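# Fold the sock's toe back onto its foot or heel

## Task

Take the toe end of the sock, fold it back so it lies on top of the foot or heel part (letting the folded flap drop into place is fine), then open the gripper and withdraw; the fold must stay in place by itself, without the robot holding it.

## Robot and tools

Robot: two arms, left_arm and right_arm, each ending in a two-finger gripper. All poses use one shared scene frame. The origin sits on the table surface midway between the arms, +z is up, +x reaches out over the table, and left_arm is mounted on the +y side. The names left and right are only arm labels and do not describe image sides. On each gripper the fingers point along its own +z axis and close along its own y axis. The reported end_effector_position is the point between the finger pads, roughly 1 cm short of the fingertips. Reported hand positions can be somewhat off, more so when the arm reaches far.

Row layout (shared by both motion tools): one flat list of 16 numbers covering both arms, always all 16 even when one arm is idle: x, y, z, qw, qx, qy, qz, opening for left_arm, followed by the same eight for right_arm. x, y, z are an absolute target position for the gripper in metres, scene frame. qw, qx, qy, qz is an absolute target orientation quaternion, w first, scene frame. opening runs from -1 (closed) to +1 (fully open, 0.093 m gap). These are poses, not offsets.

execute_actions(actions): a list of actions run in sequence. Each action is a table of 1 to 15 rows; each row lasts one control step of 1/30 s, and if fewer than 15 rows are given the final row is repeated to fill 15 steps. An empty list just returns the current state and images. A target farther than 0.6 m from the gripper's current position along any of that gripper's axes is refused for both arms; a malformed action, or a first action failing that check, rejects the whole call. Per step, the commanded pose is clipped to 70 mm and 16 degrees from the measured pose, so far targets need several actions, and after an action the arm only continues up to its last clipped pose. To hold an orientation, repeat your own chosen quaternion in every row rather than copying the possibly drifted reported one.

move(target, speed, blocking): target is one 16-number row as above (absolute poses). Each gripper travels a straight line toward its pose; both paths finish together, taking 0.5 to 10 s and stopping short if 10 s is exceeded. speed is the peak path speed in m/s, 0.002 to 0.5, default 0.25; rotation is capped at twice that value in rad/s. Openings are applied at the start. Paths ignore obstacles and the other arm, grippers can lag, stray or overshoot speed, especially with a nearly straight arm. Faster moves and targets set deeper past a contact press harder. blocking=false returns after 0.5 s while motion continues; before sending other motion, call wait or stop. The result adds a move: line giving the ending (done, off_target, moving, held, fault) and any limits (paced = pose clipped; held = some steps blocked, after which the arm may surge), plus each gripper's distance from its pose. If only one arm is named, the other finished fine.

wait(seconds): 0 to 10 s; arms keep their last command; returns early if a running move finishes. stop(): brakes a running move, needing some room; fingers keep moving. zoom_image(camera, region): enlarged view of a part of the latest image; camera is one of cam_head_left, cam_head_right, cam_high, cam_low, cam_left_wrist, cam_right_wrist (all 504x504); region is [x0, y0, x1, y1] in pixels from the top-left, at most 504 by 504. finished_scene(scene): ends the current scene, given its number; irreversible, and reports success. Replying without any tool call ends everything.

Results: a state line left_arm: ... | right_arm: ... with each gripper's position and quaternion; Hand target lines showing the pose each controller is now driving to; pose unreachable lines when the clearance check altered or blocked an arm's command; grip_measured, the gripper motor position on the -1..+1 scale (pads meet near -0.94, each mm of object width adds about 0.0208, with a fixed per-gripper bias up to about 0.02). Because fingers sit behind a spring, grip_measured barely reveals contact. Joint positions end with the opening in metres, valid only while nothing blocks the fingers. Keep sending the same closing number to keep a grip. Joint friction may leave the gripper up to about 31 mm from the command, and tiny moves may do nothing. If the arm cannot meet both position and orientation, position wins. Joint ranges (rad): waist -2.618 to 3.054, shoulder 0 to 3.142, elbow 0 to 3.142, wrist pitch -1.571 to 1.571, wrist yaw -1.571 to 1.571, wrist roll -2.094 to 2.094.

Camera calibration gives intrinsics K, distortion and T_world_to_cam per camera; actual cameras can differ by a couple of degrees and several millimetres.

Heat: holding loads warms motors. MOTOR HOT appears at 75 °C; at 90 °C that arm halts for 10 s; at 100 °C it goes limp and falls. These appear as OVER-TEMPERATURE FAULT lines.

Avoid: arms colliding or pushing each other, dropping or slamming things, hard pressing into the table, and leaving the fold dependent on the gripper. Suggested order: locate the toe, approach from above with an open gripper, pinch the toe fabric, lift and carry it back over the foot or heel, lower, open, and retract upward before ending the scene. Moving efficiently and smoothly is preferred.

Each tool is called after "Call:" as name(argument=value, ...) on one line, values as JSON.

## Session

Call:
execute_actions(actions=[])

Scene clock: 0.00 s.
left_arm: end_effector_position=(+0.4037, +0.3533, +0.3903) grip_measured=+0.990 end_effector_quat_wxyz=(+0.695, -0.039, +0.716, +0.048) | right_arm: end_effector_position=(+0.4142, -0.3315, +0.4041) grip_measured=+0.980 end_effector_quat_wxyz=(+0.706, -0.041, +0.707, +0.032)
Joint positions: left_arm=[ 0.006  1.062  1.035 -0.003 -0.013  0.015  0.093] | right_arm=[ 0.014  1.041  1.054 -0.015 -0.005 -0.013  0.092]
Joint velocities: left_arm=[-0.007 -0.007  0.002 -0.007 -0.007  0.007 -0.001] | right_arm=[-0.007  0.007  0.002  0.007 -0.022 -0.066 -0.001]
Motor temperatures (°C, as the motors report them): left_arm=[25 25 24 23 26 24] | right_arm=[24 23 27 26 26 24]
Hand target (left_arm): +0.404, +0.353, +0.390; +0.695, -0.039, +0.716, +0.048
Hand target (right_arm): +0.414, -0.331, +0.404; +0.706, -0.041, +0.707, +0.032

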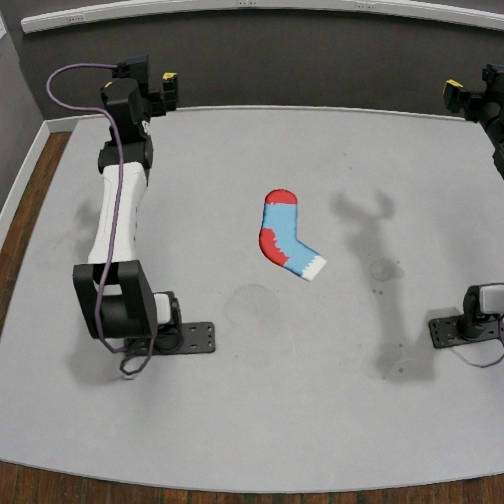

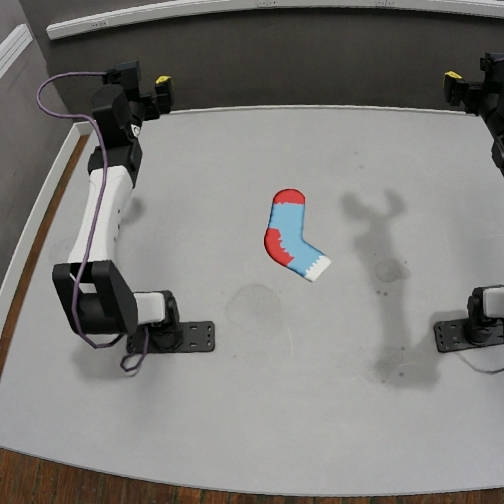

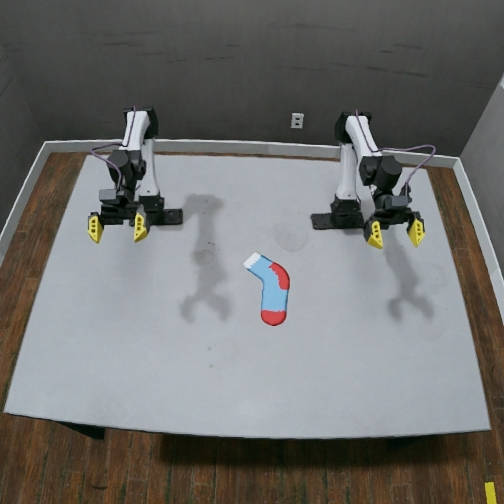

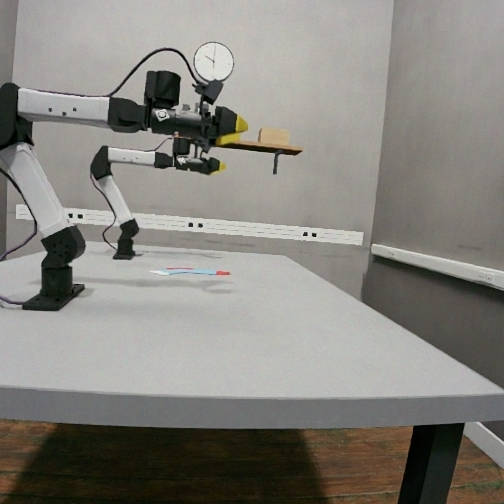

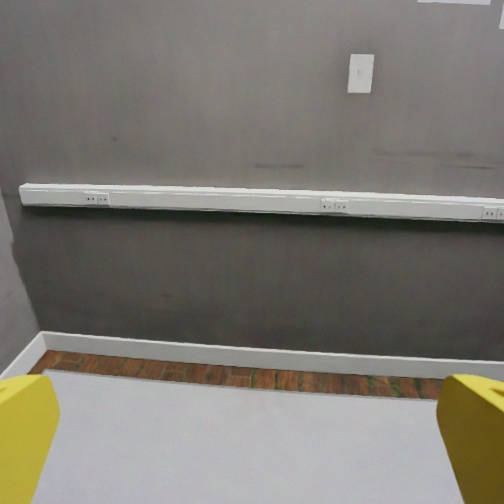

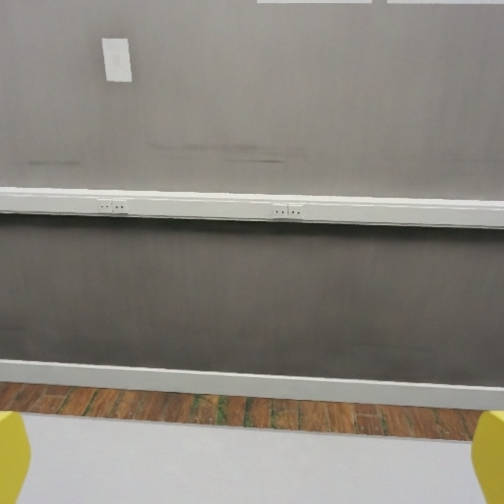

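Call:
zoom_image(camera="cam_head_left", region=[230, 170, 350, 290])

Call:
zoom_image(camera="cam_high", region=[220, 235, 320, 335])

Call:
zoom_image(camera="cam_low", region=[130, 240, 250, 300])

Region (230, 170, 350, 290) of cam_head_left's 504x504 image, scaled by 4.200, with more detail than that image has.

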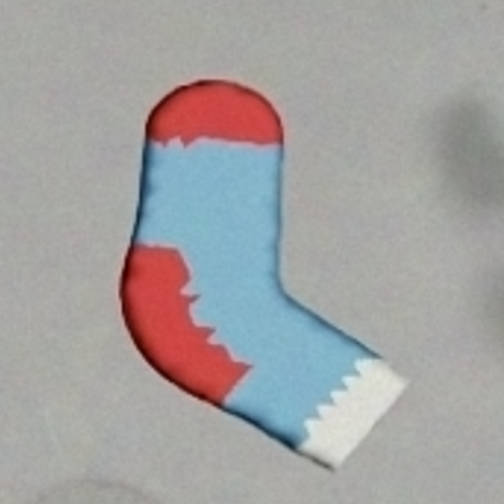

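Region (220, 235, 320, 335) of cam_high's 504x504 image, scaled by 5.040, with more detail than that image has.

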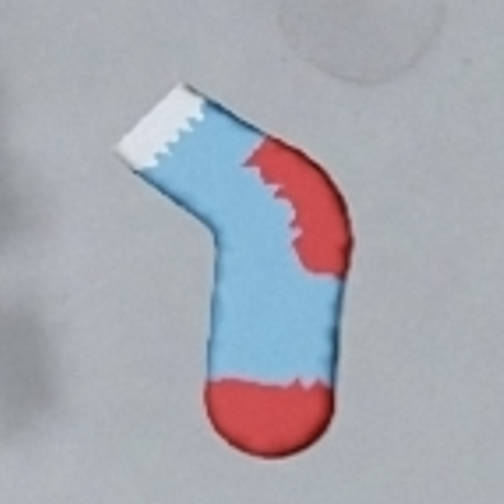

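Region (130, 240, 250, 300) of cam_low's 504x504 image, scaled by 4.200, with more detail than that image has.

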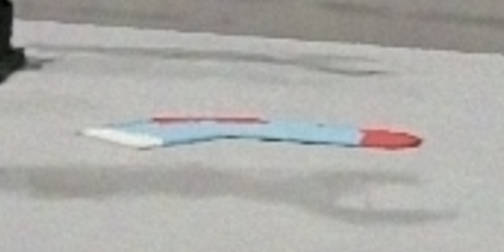

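Call:
zoom_image(camera="cam_high", region=[350, 170, 450, 270])

Call:
zoom_image(camera="cam_low", region=[140, 60, 280, 200])

Call:
zoom_image(camera="cam_head_right", region=[230, 170, 350, 290])

Region (350, 170, 450, 270) of cam_high's 504x504 image, scaled by 5.040, with more detail than that image has.

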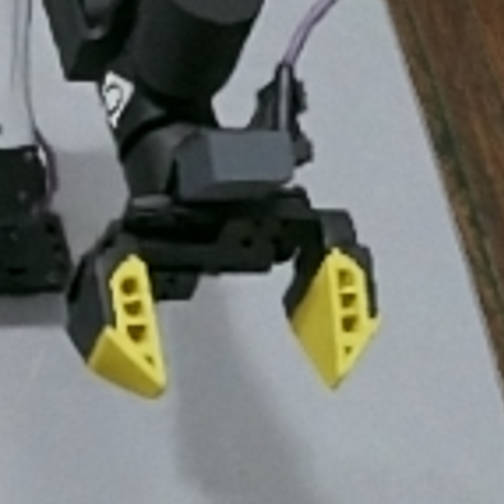

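Region (140, 60, 280, 200) of cam_low's 504x504 image, scaled by 3.600, with more detail than that image has.

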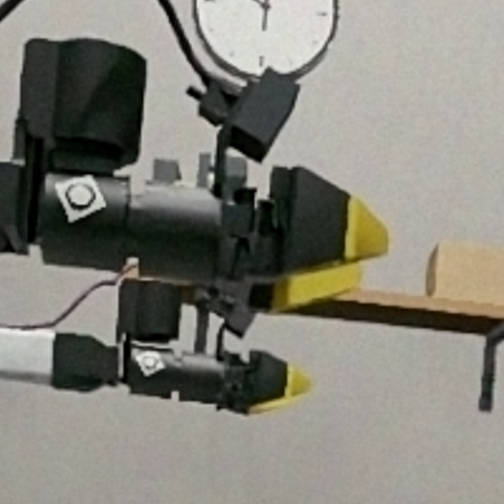

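Region (230, 170, 350, 290) of cam_head_right's 504x504 image, scaled by 4.200, with more detail than that image has.

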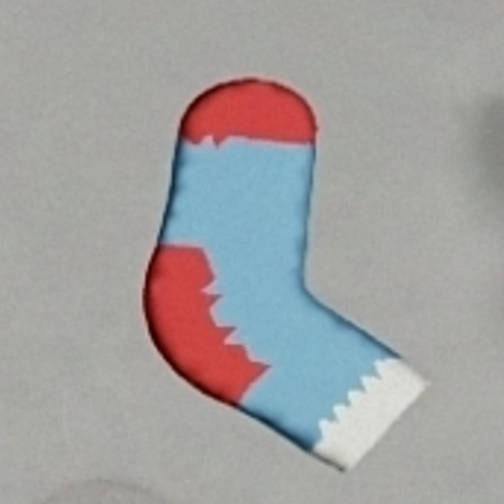

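Call:
move(target=[0.435, 0.065, 0.07, 0.1167, 0.6813, 0.6974, -0.1889, 0.3, 0.4142, -0.3315, 0.4041, 0.706, -0.041, 0.707, 0.032, 1.0], speed=0.35)

Scene clock: 123.63 s.
left_arm: end_effector_position=(+0.4290, +0.0649, +0.0790) grip_measured=+0.303 end_effector_quat_wxyz=(+0.129, +0.689, +0.689, -0.185) | right_arm: end_effector_position=(+0.4142, -0.3315, +0.4041) grip_measured=+0.980 end_effector_quat_wxyz=(+0.706, -0.041, +0.707, +0.032)
Joint positions: left_arm=[-0.496  2.271  1.985 -1.181  0.445  1.156  0.06 ] | right_arm=[ 0.014  1.041  1.054 -0.015 -0.005 -0.013  0.092]
Joint velocities: left_arm=[ 0.022  0.012 -0.007  0.066 -0.081 -0.007 -0.   ] | right_arm=[ 0.007  0.017  0.017 -0.022 -0.007  0.022 -0.001]
Motor temperatures (°C, as the motors report them): left_arm=[25 26 35 36 26 24] | right_arm=[24 25 40 43 26 24]
Hand target (left_arm): +0.429, +0.066, +0.071; +0.117, +0.692, +0.689, -0.182
Hand target (right_arm): +0.414, -0.332, +0.404; +0.706, -0.041, +0.707, +0.032
Off the commanded pose (left_arm): 0.011 m, 2 deg.
Off the commanded pose (right_arm): 0.000 m, 0 deg.
move: off_target (left_arm)
camera_calibration (this result's frames):
cam_left_wrist: T_world_to_cam=[[-0.996751, 0.021295, 0.0776826, 0.420892], [0.0201104, 0.99967, -0.0159999, -0.0340169], [-0.0779976, -0.0143857, -0.99685, 0.198853], [0, 0, 0, 1]] pos_world=[0.435719, 0.0279034, 0.164987]

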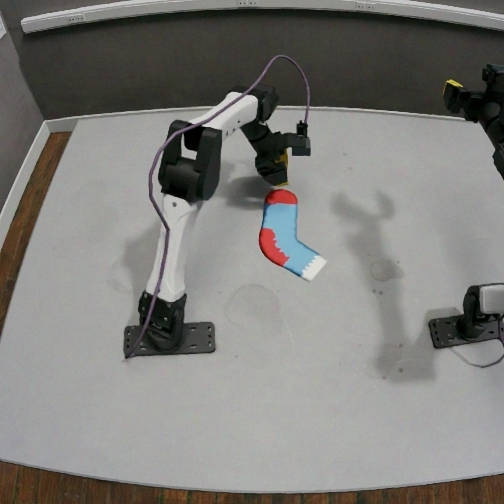

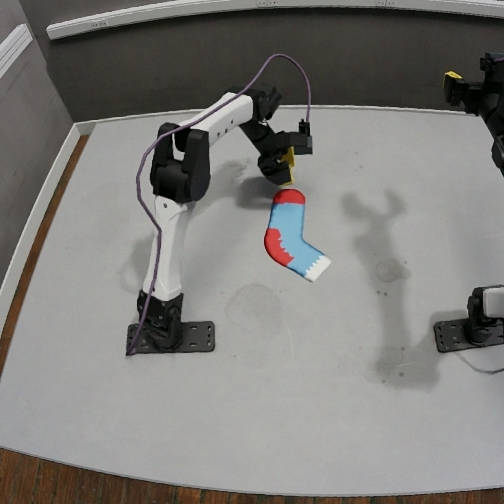

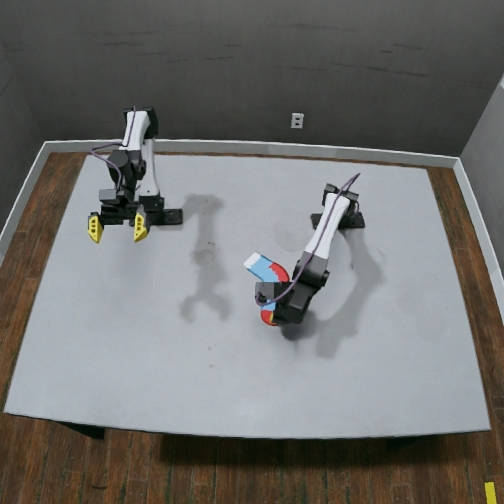

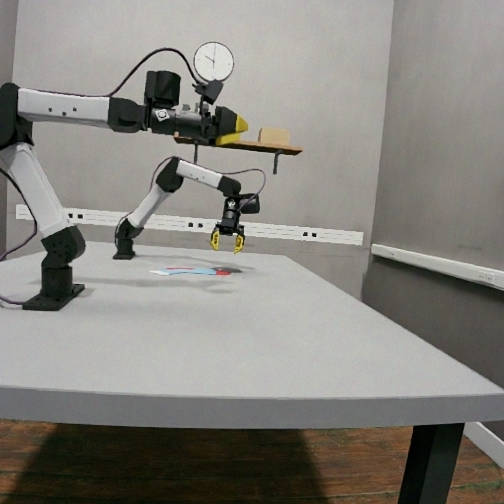

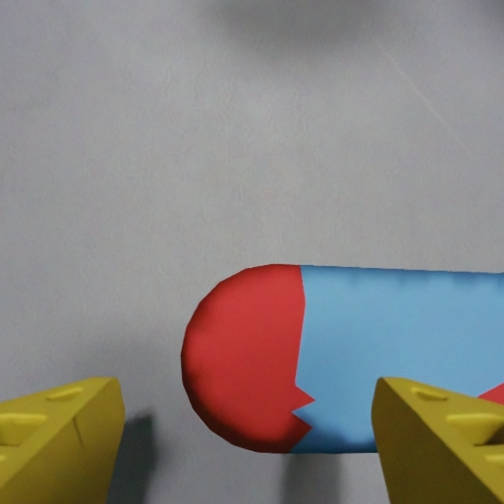

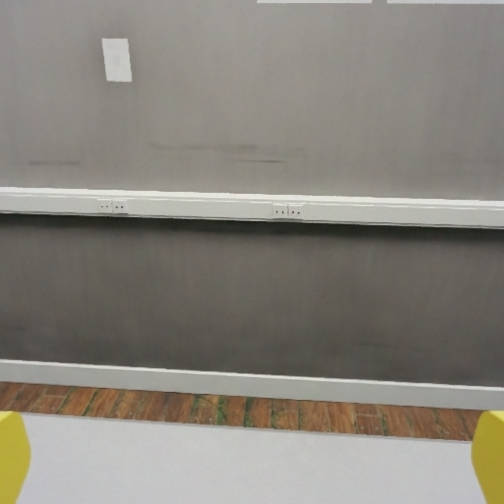

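Call:
zoom_image(camera="cam_low", region=[185, 210, 265, 290])

Region (185, 210, 265, 290) of cam_low's 504x504 image, scaled by 6.300, with more detail than that image has.

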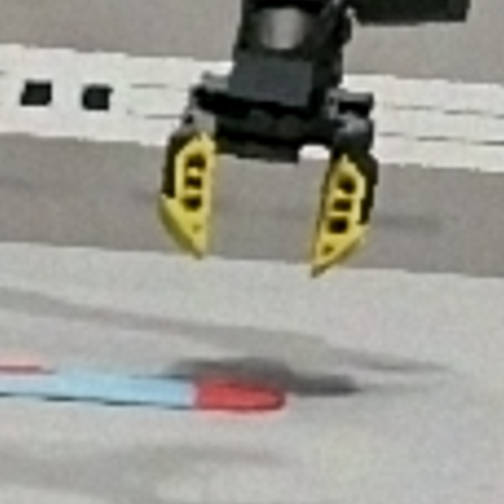

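Call:
move(target=[0.436, 0.074, 0.006, 0.1167, 0.6813, 0.6974, -0.1889, 0.3, 0.4142, -0.3315, 0.4041, 0.706, -0.041, 0.707, 0.032, 1.0], speed=0.08)

Call:
zoom_image(camera="cam_low", region=[185, 220, 265, 300])

Scene clock: 143.07 s.
left_arm: end_effector_position=(+0.4367, +0.0695, +0.0216) grip_measured=+0.303 end_effector_quat_wxyz=(+0.129, +0.684, +0.694, -0.185) | right_arm: end_effector_position=(+0.4142, -0.3315, +0.4041) grip_measured=+0.980 end_effector_quat_wxyz=(+0.706, -0.041, +0.707, +0.032)
Joint positions: left_arm=[-0.481  2.33   1.856 -0.996  0.445  1.158  0.06 ] | right_arm=[ 0.014  1.041  1.054 -0.015 -0.005 -0.013  0.092]
Joint velocities: left_arm=[ 0.002  0.012 -0.002 -0.022 -0.022  0.051  0.   ] | right_arm=[ 0.012  0.002 -0.012 -0.051 -0.022  0.022  0.001]
Motor temperatures (°C, as the motors report them): left_arm=[25 32 36 31 26 24] | right_arm=[24 25 40 44 26 24]
Hand target (left_arm): +0.434, +0.075, +0.007; +0.117, +0.681, +0.697, -0.190
Hand target (right_arm): +0.414, -0.332, +0.404; +0.706, -0.041, +0.707, +0.032
Off the commanded pose (left_arm): 0.016 m, 2 deg.
Off the commanded pose (right_arm): 0.000 m, 0 deg.
move: off_target (left_arm)
camera_calibration (this result's frames):
cam_left_wrist: T_world_to_cam=[[-0.996818, 0.00772531, 0.0793401, 0.43388], [0.00654167, 0.999864, -0.0151676, -0.0337814], [-0.0794465, -0.0146004, -0.996732, 0.142945], [0, 0, 0, 1]] pos_world=[0.444076, 0.032512, 0.107541]

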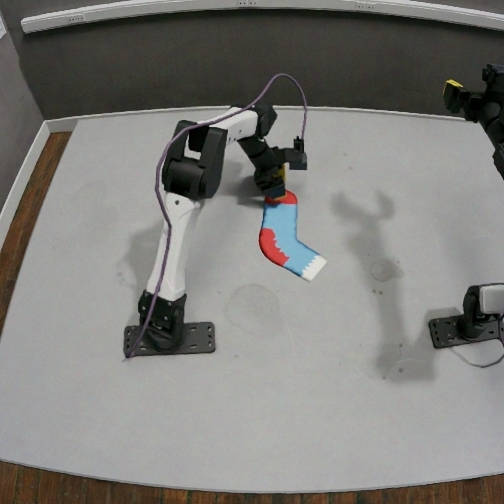

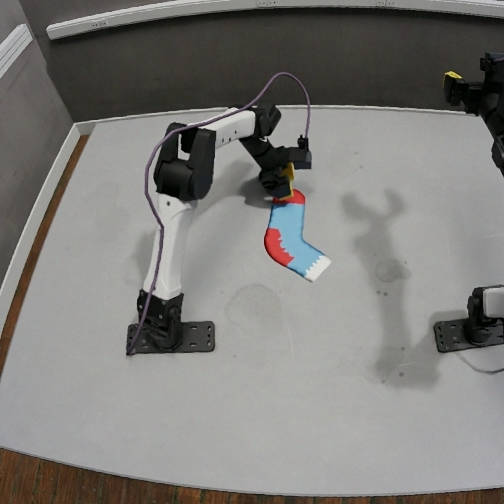

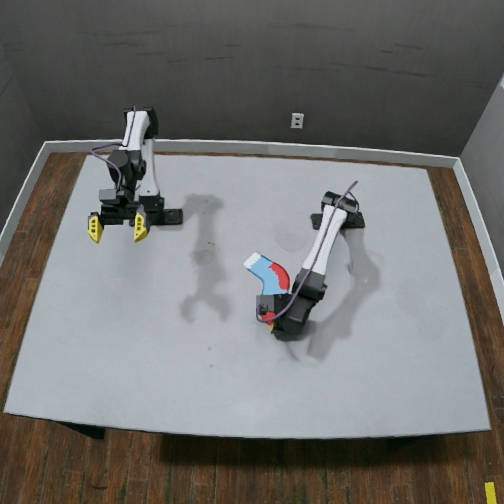

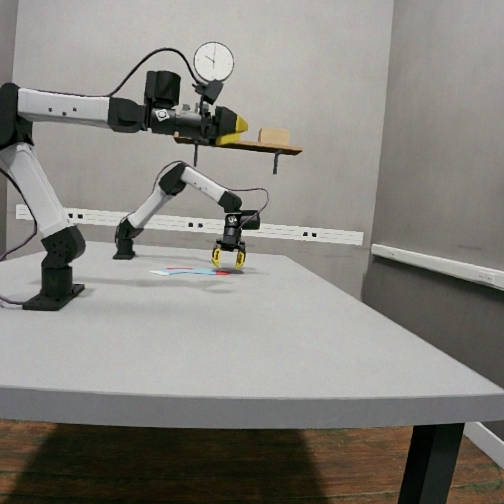

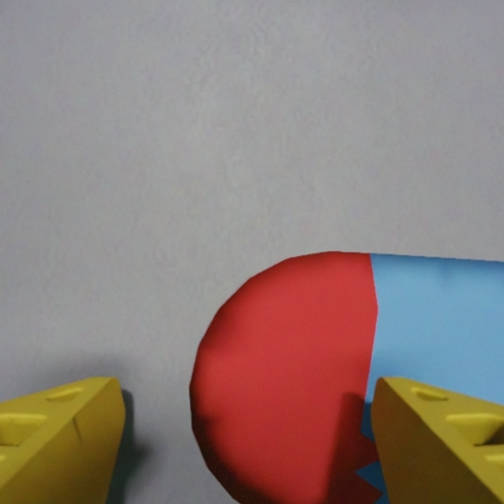

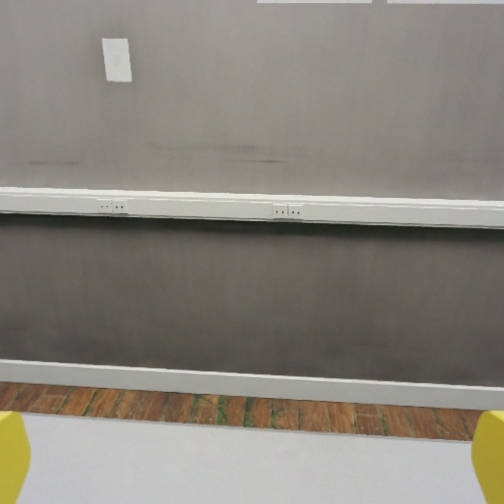

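Region (185, 220, 265, 300) of cam_low's 504x504 image, scaled by 6.300, with more detail than that image has.

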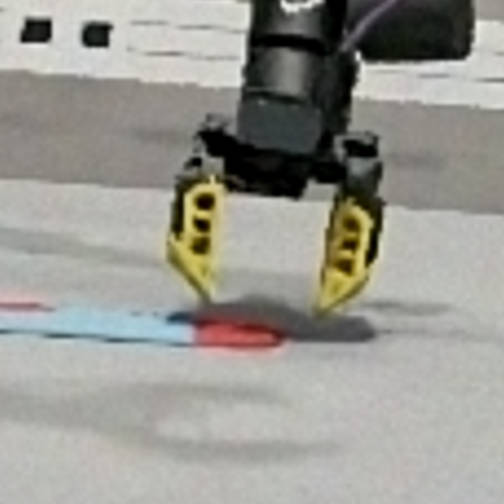

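Call:
move(target=[0.429, 0.077, -0.010, 0.1167, 0.6813, 0.6974, -0.1889, 0.3, 0.4142, -0.3315, 0.4041, 0.706, -0.041, 0.707, 0.032, 1.0], speed=0.05)

Call:
zoom_image(camera="cam_low", region=[185, 220, 265, 300])

Scene clock: 150.90 s.
left_arm: end_effector_position=(+0.4320, +0.0715, +0.0068) grip_measured=+0.302 end_effector_quat_wxyz=(+0.128, +0.683, +0.694, -0.188) | right_arm: end_effector_position=(+0.4142, -0.3315, +0.4041) grip_measured=+0.980 end_effector_quat_wxyz=(+0.706, -0.041, +0.707, +0.032)
Joint positions: left_arm=[-0.479  2.33   1.794 -0.939  0.449  1.16   0.06 ] | right_arm=[ 0.014  1.041  1.054 -0.015 -0.005 -0.013  0.092]
Joint velocities: left_arm=[-0.007  0.012  0.002  0.037 -0.022 -0.037  0.001] | right_arm=[-0.007 -0.007  0.007 -0.037  0.066 -0.037 -0.   ]
Motor temperatures (°C, as the motors report them): left_arm=[25 34 35 31 26 24] | right_arm=[24 25 41 45 26 24]
Hand target (left_arm): +0.428, +0.077, -0.009; +0.116, +0.682, +0.697, -0.189
Hand target (right_arm): +0.414, -0.332, +0.404; +0.706, -0.041, +0.707, +0.032
Off the commanded pose (left_arm): 0.018 m, 1 deg.
Off the commanded pose (right_arm): 0.000 m, 0 deg.
move: off_target (left_arm)
camera_calibration (this result's frames):
cam_left_wrist: T_world_to_cam=[[-0.996349, 0.00852136, 0.084943, 0.43003], [0.00704495, 0.999819, -0.0176658, -0.036236], [-0.0850782, -0.0170029, -0.996229, 0.130513], [0, 0, 0, 1]] pos_world=[0.439819, 0.0347841, 0.0928527]

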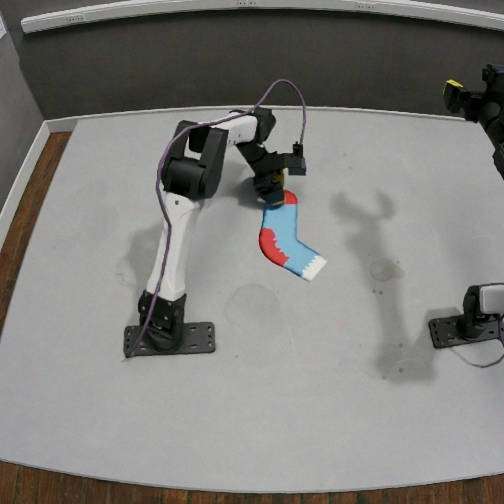

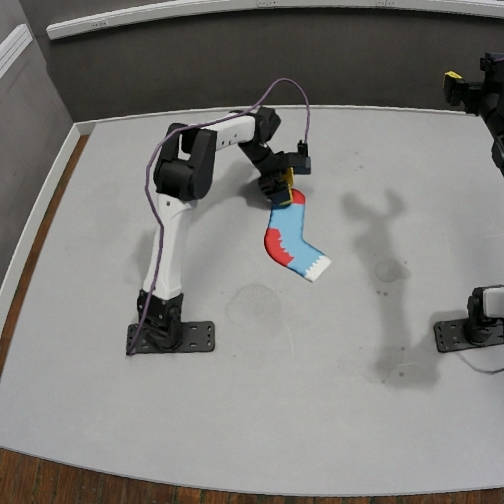

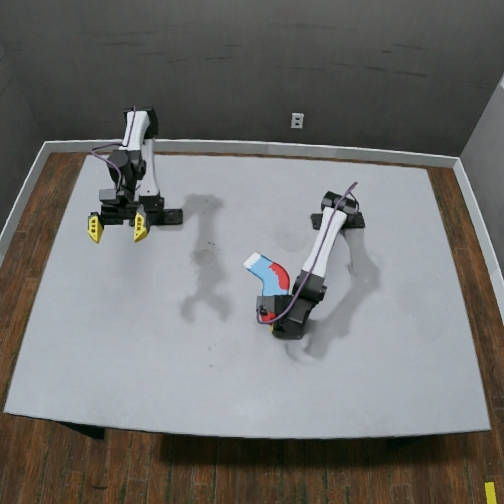

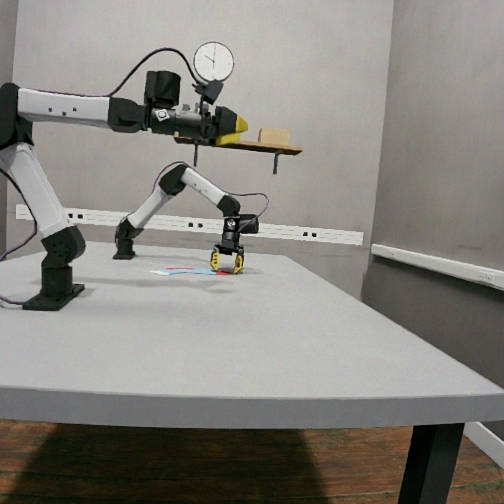

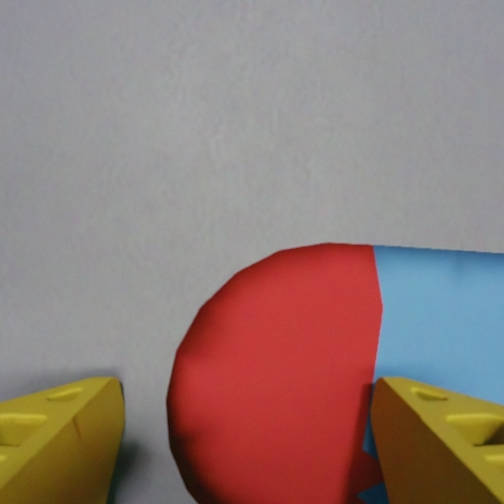

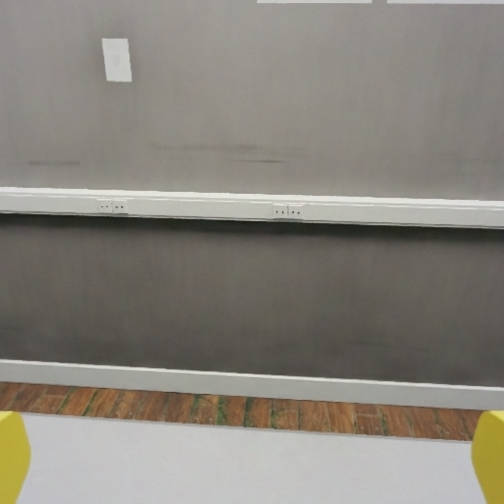

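Region (185, 220, 265, 300) of cam_low's 504x504 image, scaled by 6.300, with more detail than that image has.

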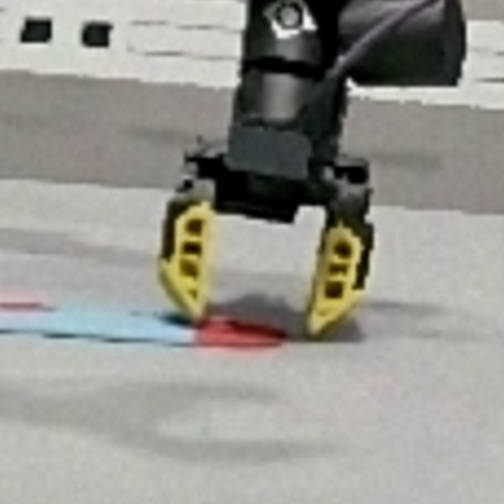

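Call:
move(target=[0.429, 0.077, -0.022, 0.1167, 0.6813, 0.6974, -0.1889, 0.3, 0.4142, -0.3315, 0.4041, 0.706, -0.041, 0.707, 0.032, 1.0], speed=0.04)

Call:
zoom_image(camera="cam_low", region=[195, 240, 255, 290])

Scene clock: 159.03 s.
left_arm: end_effector_position=(+0.4319, +0.0716, +0.0056) grip_measured=+0.302 end_effector_quat_wxyz=(+0.133, +0.681, +0.693, -0.195) | right_arm: end_effector_position=(+0.4142, -0.3315, +0.4041) grip_measured=+0.980 end_effector_quat_wxyz=(+0.706, -0.041, +0.707, +0.032)
Joint positions: left_arm=[-0.473  2.33   1.783 -0.927  0.468  1.163  0.06 ] | right_arm=[ 0.014  1.041  1.054 -0.015 -0.005 -0.013  0.092]
Joint velocities: left_arm=[-0.002 -0.012  0.002 -0.037 -0.007  0.037  0.   ] | right_arm=[ 0.007 -0.002  0.002 -0.066  0.007 -0.022 -0.001]
Motor temperatures (°C, as the motors report them): left_arm=[25 36 34 30 26 24] | right_arm=[24 25 41 45 26 24]
Hand target (left_arm): +0.427, +0.078, -0.021; +0.116, +0.682, +0.697, -0.189
Hand target (right_arm): +0.414, -0.332, +0.404; +0.706, -0.041, +0.707, +0.032
Off the commanded pose (left_arm): 0.028 m, 2 deg.
Off the commanded pose (right_arm): 0.000 m, 0 deg.
move: off_target (left_arm)
camera_calibration (this result's frames):
cam_left_wrist: T_world_to_cam=[[-0.996026, 0.00785338, 0.0887193, 0.429951], [0.00468199, 0.999344, -0.0358981, -0.0351399], [-0.0889431, -0.03534, -0.99541, 0.132253], [0, 0, 0, 1]] pos_world=[0.44017, 0.0364141, 0.092239]

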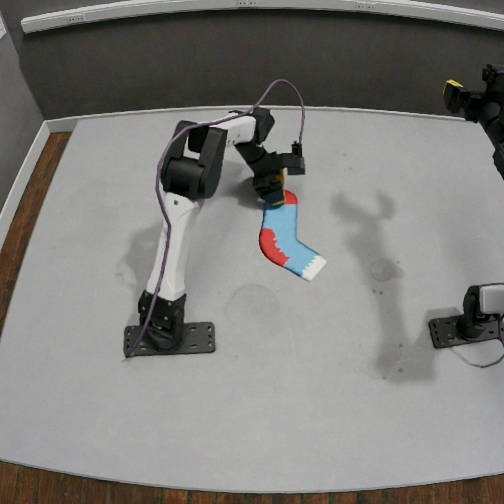

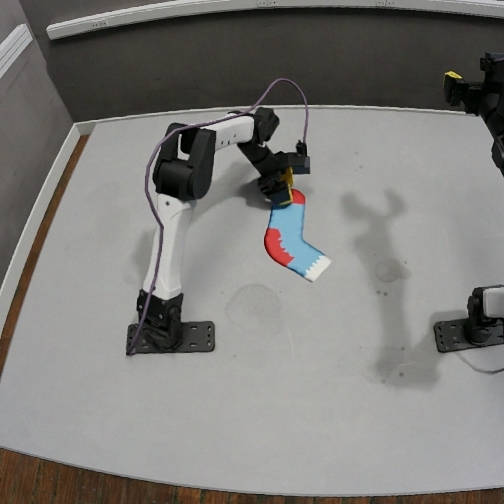

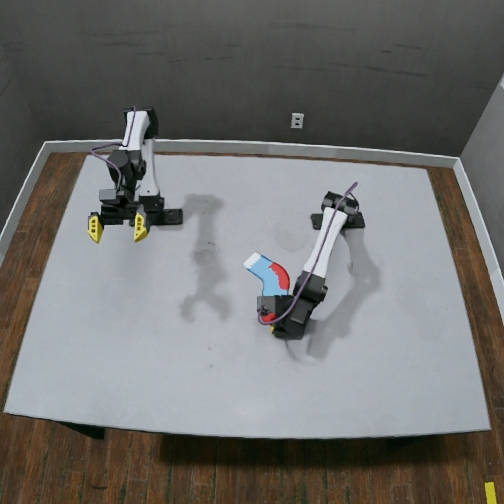

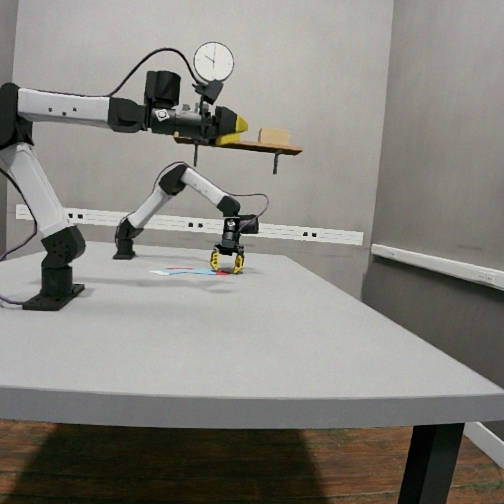

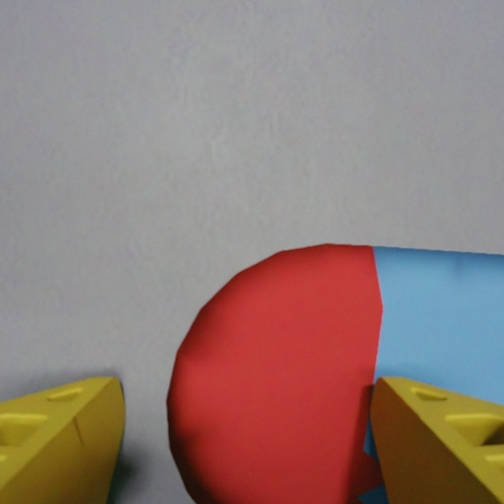

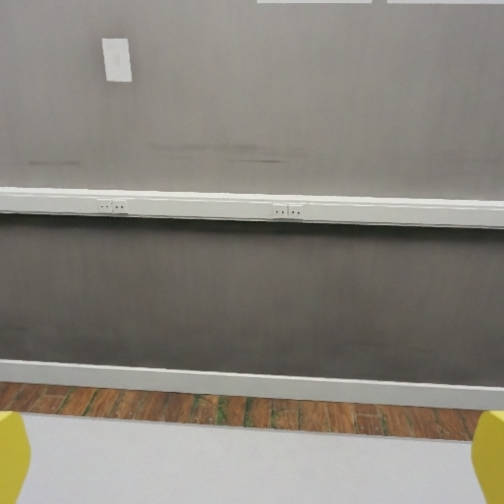

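Region (195, 240, 255, 290) of cam_low's 504x504 image, scaled by 8.400, with more detail than that image has.

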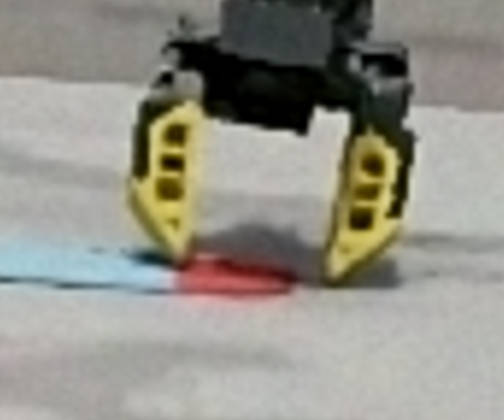

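Call:
execute_actions(actions=[[[0.429,0.077,-0.018,0.1167,0.6813,0.6974,-0.1889,0.24,0.4142,-0.3315,0.4041,0.706,-0.041,0.707,0.032,1.0],[0.429,0.077,-0.018,0.1167,0.6813,0.6974,-0.1889,0.18,0.4142,-0.3315,0.4041,0.706,-0.041,0.707,0.032,1.0],[0.429,0.077,-0.018,0.1167,0.6813,0.6974,-0.1889,0.12,0.4142,-0.3315,0.4041,0.706,-0.041,0.707,0.032,1.0],[0.429,0.077,-0.018,0.1167,0.6813,0.6974,-0.1889,0.06,0.4142,-0.3315,0.4041,0.706,-0.041,0.707,0.032,1.0],[0.429,0.077,-0.018,0.1167,0.6813,0.6974,-0.1889,0.0,0.4142,-0.3315,0.4041,0.706,-0.041,0.707,0.032,1.0],[0.429,0.077,-0.018,0.1167,0.6813,0.6974,-0.1889,-0.06,0.4142,-0.3315,0.4041,0.706,-0.041,0.707,0.032,1.0],[0.429,0.077,-0.018,0.1167,0.6813,0.6974,-0.1889,-0.12,0.4142,-0.3315,0.4041,0.706,-0.041,0.707,0.032,1.0],[0.429,0.077,-0.018,0.1167,0.6813,0.6974,-0.1889,-0.18,0.4142,-0.3315,0.4041,0.706,-0.041,0.707,0.032,1.0],[0.429,0.077,-0.018,0.1167,0.6813,0.6974,-0.1889,-0.24,0.4142,-0.3315,0.4041,0.706,-0.041,0.707,0.032,1.0],[0.429,0.077,-0.018,0.1167,0.6813,0.6974,-0.1889,-0.30,0.4142,-0.3315,0.4041,0.706,-0.041,0.707,0.032,1.0],[0.429,0.077,-0.018,0.1167,0.6813,0.6974,-0.1889,-0.36,0.4142,-0.3315,0.4041,0.706,-0.041,0.707,0.032,1.0],[0.429,0.077,-0.018,0.1167,0.6813,0.6974,-0.1889,-0.42,0.4142,-0.3315,0.4041,0.706,-0.041,0.707,0.032,1.0],[0.429,0.077,-0.018,0.1167,0.6813,0.6974,-0.1889,-0.48,0.4142,-0.3315,0.4041,0.706,-0.041,0.707,0.032,1.0]]])

Call:
wait(seconds=0)

Call:
zoom_image(camera="cam_low", region=[195, 240, 255, 290])

Scene clock: 170.13 s.
left_arm: end_effector_position=(+0.4398, +0.0712, +0.0058) grip_measured=-0.476 end_effector_quat_wxyz=(+0.147, +0.683, +0.691, -0.185) | right_arm: end_effector_position=(+0.4142, -0.3315, +0.4041) grip_measured=+0.980 end_effector_quat_wxyz=(+0.706, -0.041, +0.707, +0.032)
Joint positions: left_arm=[-0.47   2.33   1.783 -0.893  0.461  1.164  0.022] | right_arm=[ 0.014  1.041  1.054 -0.015 -0.005 -0.013  0.092]
Joint velocities: left_arm=[ 0.007 -0.012 -0.007  0.095 -0.051 -0.037 -0.004] | right_arm=[ 0.017 -0.002 -0.012 -0.022  0.022  0.051 -0.   ]
Motor temperatures (°C, as the motors report them): left_arm=[25 37 33 31 26 24] | right_arm=[24 25 41 46 26 24]
Hand target (left_arm): +0.428, +0.078, -0.017; +0.116, +0.682, +0.697, -0.189
Hand target (right_arm): +0.414, -0.332, +0.404; +0.706, -0.041, +0.707, +0.032
Off the commanded pose (left_arm): 0.027 m, 4 deg.
Off the commanded pose (right_arm): 0.000 m, 0 deg.
camera_calibration (this result's frames):
cam_left_wrist: T_world_to_cam=[[-0.998462, 0.00543675, 0.0551757, 0.4393], [0.0031637, 0.999146, -0.0412008, -0.0340437], [-0.0553525, -0.0409628, -0.997626, 0.118814], [0, 0, 0, 1]] pos_world=[0.445309, 0.0364933, 0.0928911]

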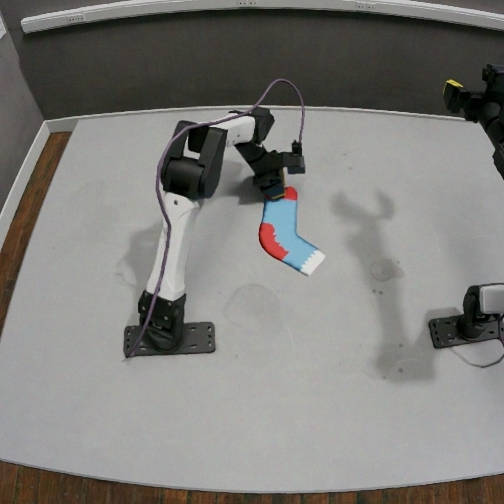

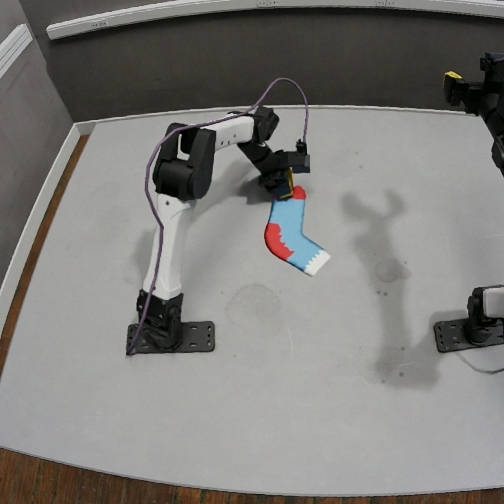

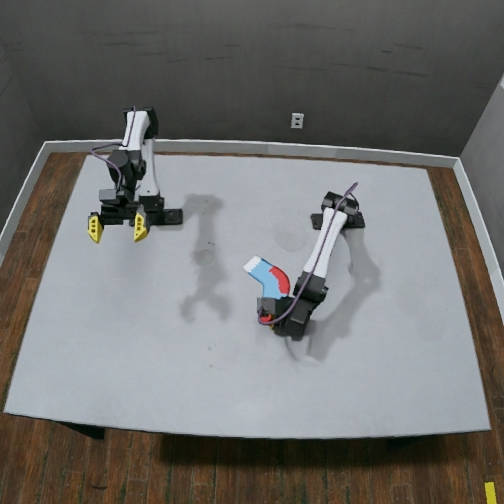

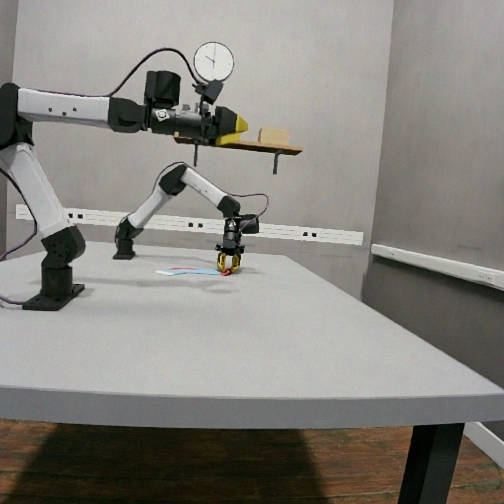

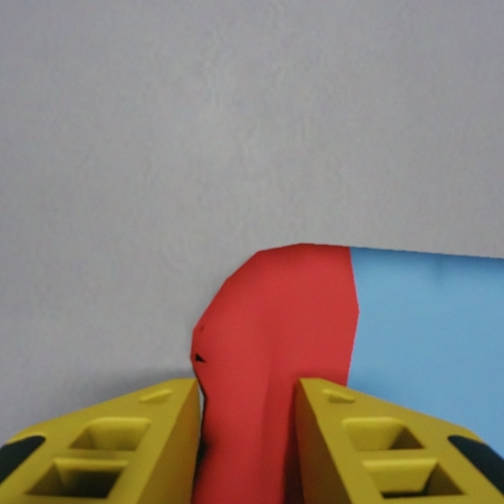

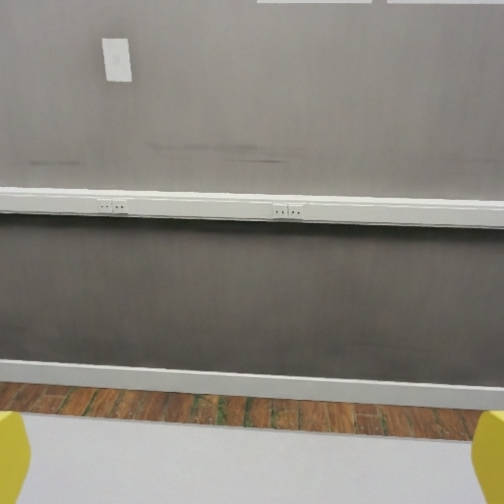

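Scene clock: 170.13 s.
left_arm: end_effector_position=(+0.4398, +0.0712, +0.0058) grip_measured=-0.476 end_effector_quat_wxyz=(+0.147, +0.683, +0.691, -0.185) | right_arm: end_effector_position=(+0.4142, -0.3315, +0.4041) grip_measured=+0.980 end_effector_quat_wxyz=(+0.706, -0.041, +0.707, +0.032)
Joint positions: left_arm=[-0.47   2.33   1.783 -0.893  0.461  1.164  0.022] | right_arm=[ 0.014  1.041  1.054 -0.015 -0.005 -0.013  0.092]
Joint velocities: left_arm=[ 0.007 -0.012 -0.007  0.095 -0.051 -0.037 -0.004] | right_arm=[ 0.017 -0.002 -0.012 -0.022  0.022  0.051 -0.   ]
Motor temperatures (°C, as the motors report them): left_arm=[25 37 33 31 26 24] | right_arm=[24 25 41 46 26 24]
Hand target (left_arm): +0.428, +0.078, -0.017; +0.116, +0.682, +0.697, -0.189
Hand target (right_arm): +0.414, -0.332, +0.404; +0.706, -0.041, +0.707, +0.032
Off the commanded pose (left_arm): 0.027 m, 4 deg.
Off the commanded pose (right_arm): 0.000 m, 0 deg.
camera_calibration (this result's frames):
cam_left_wrist: T_world_to_cam=[[-0.998462, 0.00543675, 0.0551757, 0.4393], [0.0031637, 0.999146, -0.0412008, -0.0340437], [-0.0553525, -0.0409628, -0.997626, 0.118814], [0, 0, 0, 1]] pos_world=[0.445309, 0.0364933, 0.0928911]

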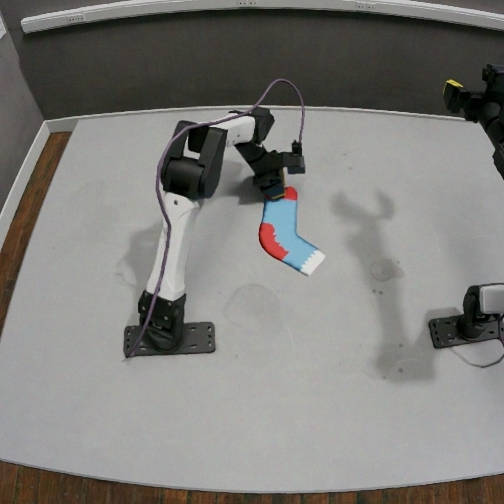

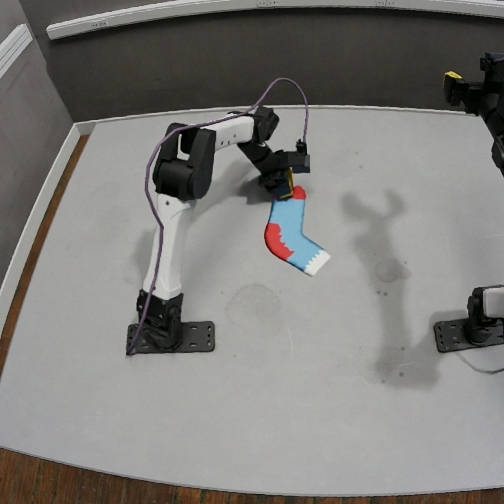

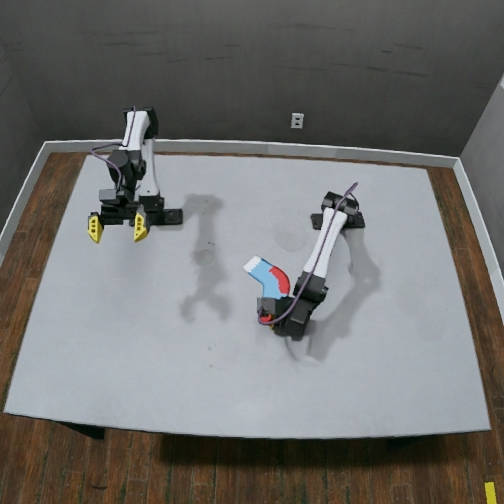

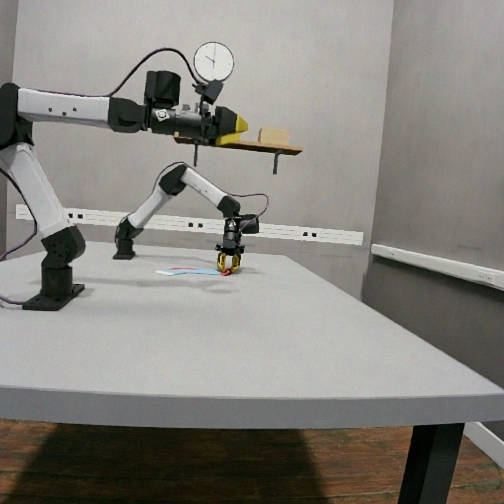

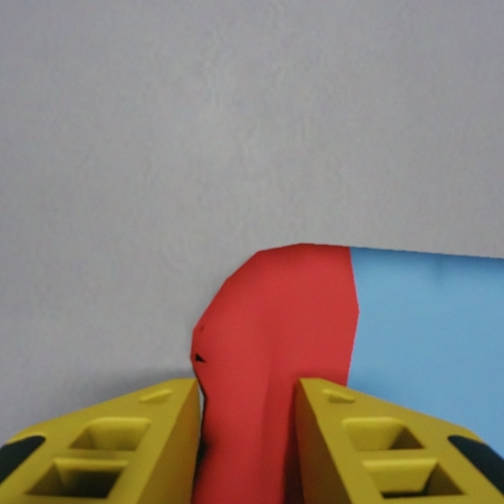

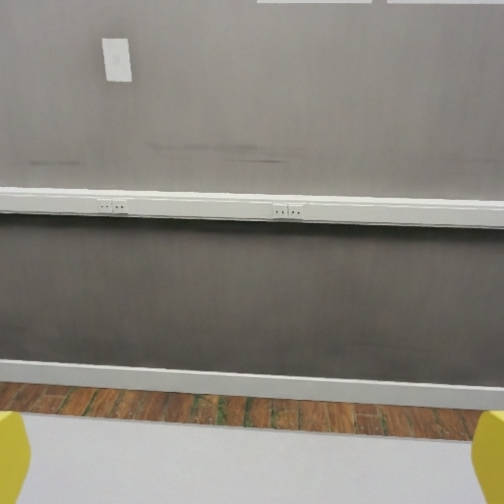

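Region (195, 240, 255, 290) of cam_low's 504x504 image, scaled by 8.400, with more detail than that image has.

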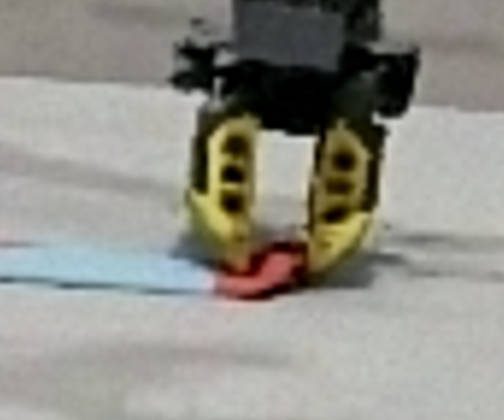

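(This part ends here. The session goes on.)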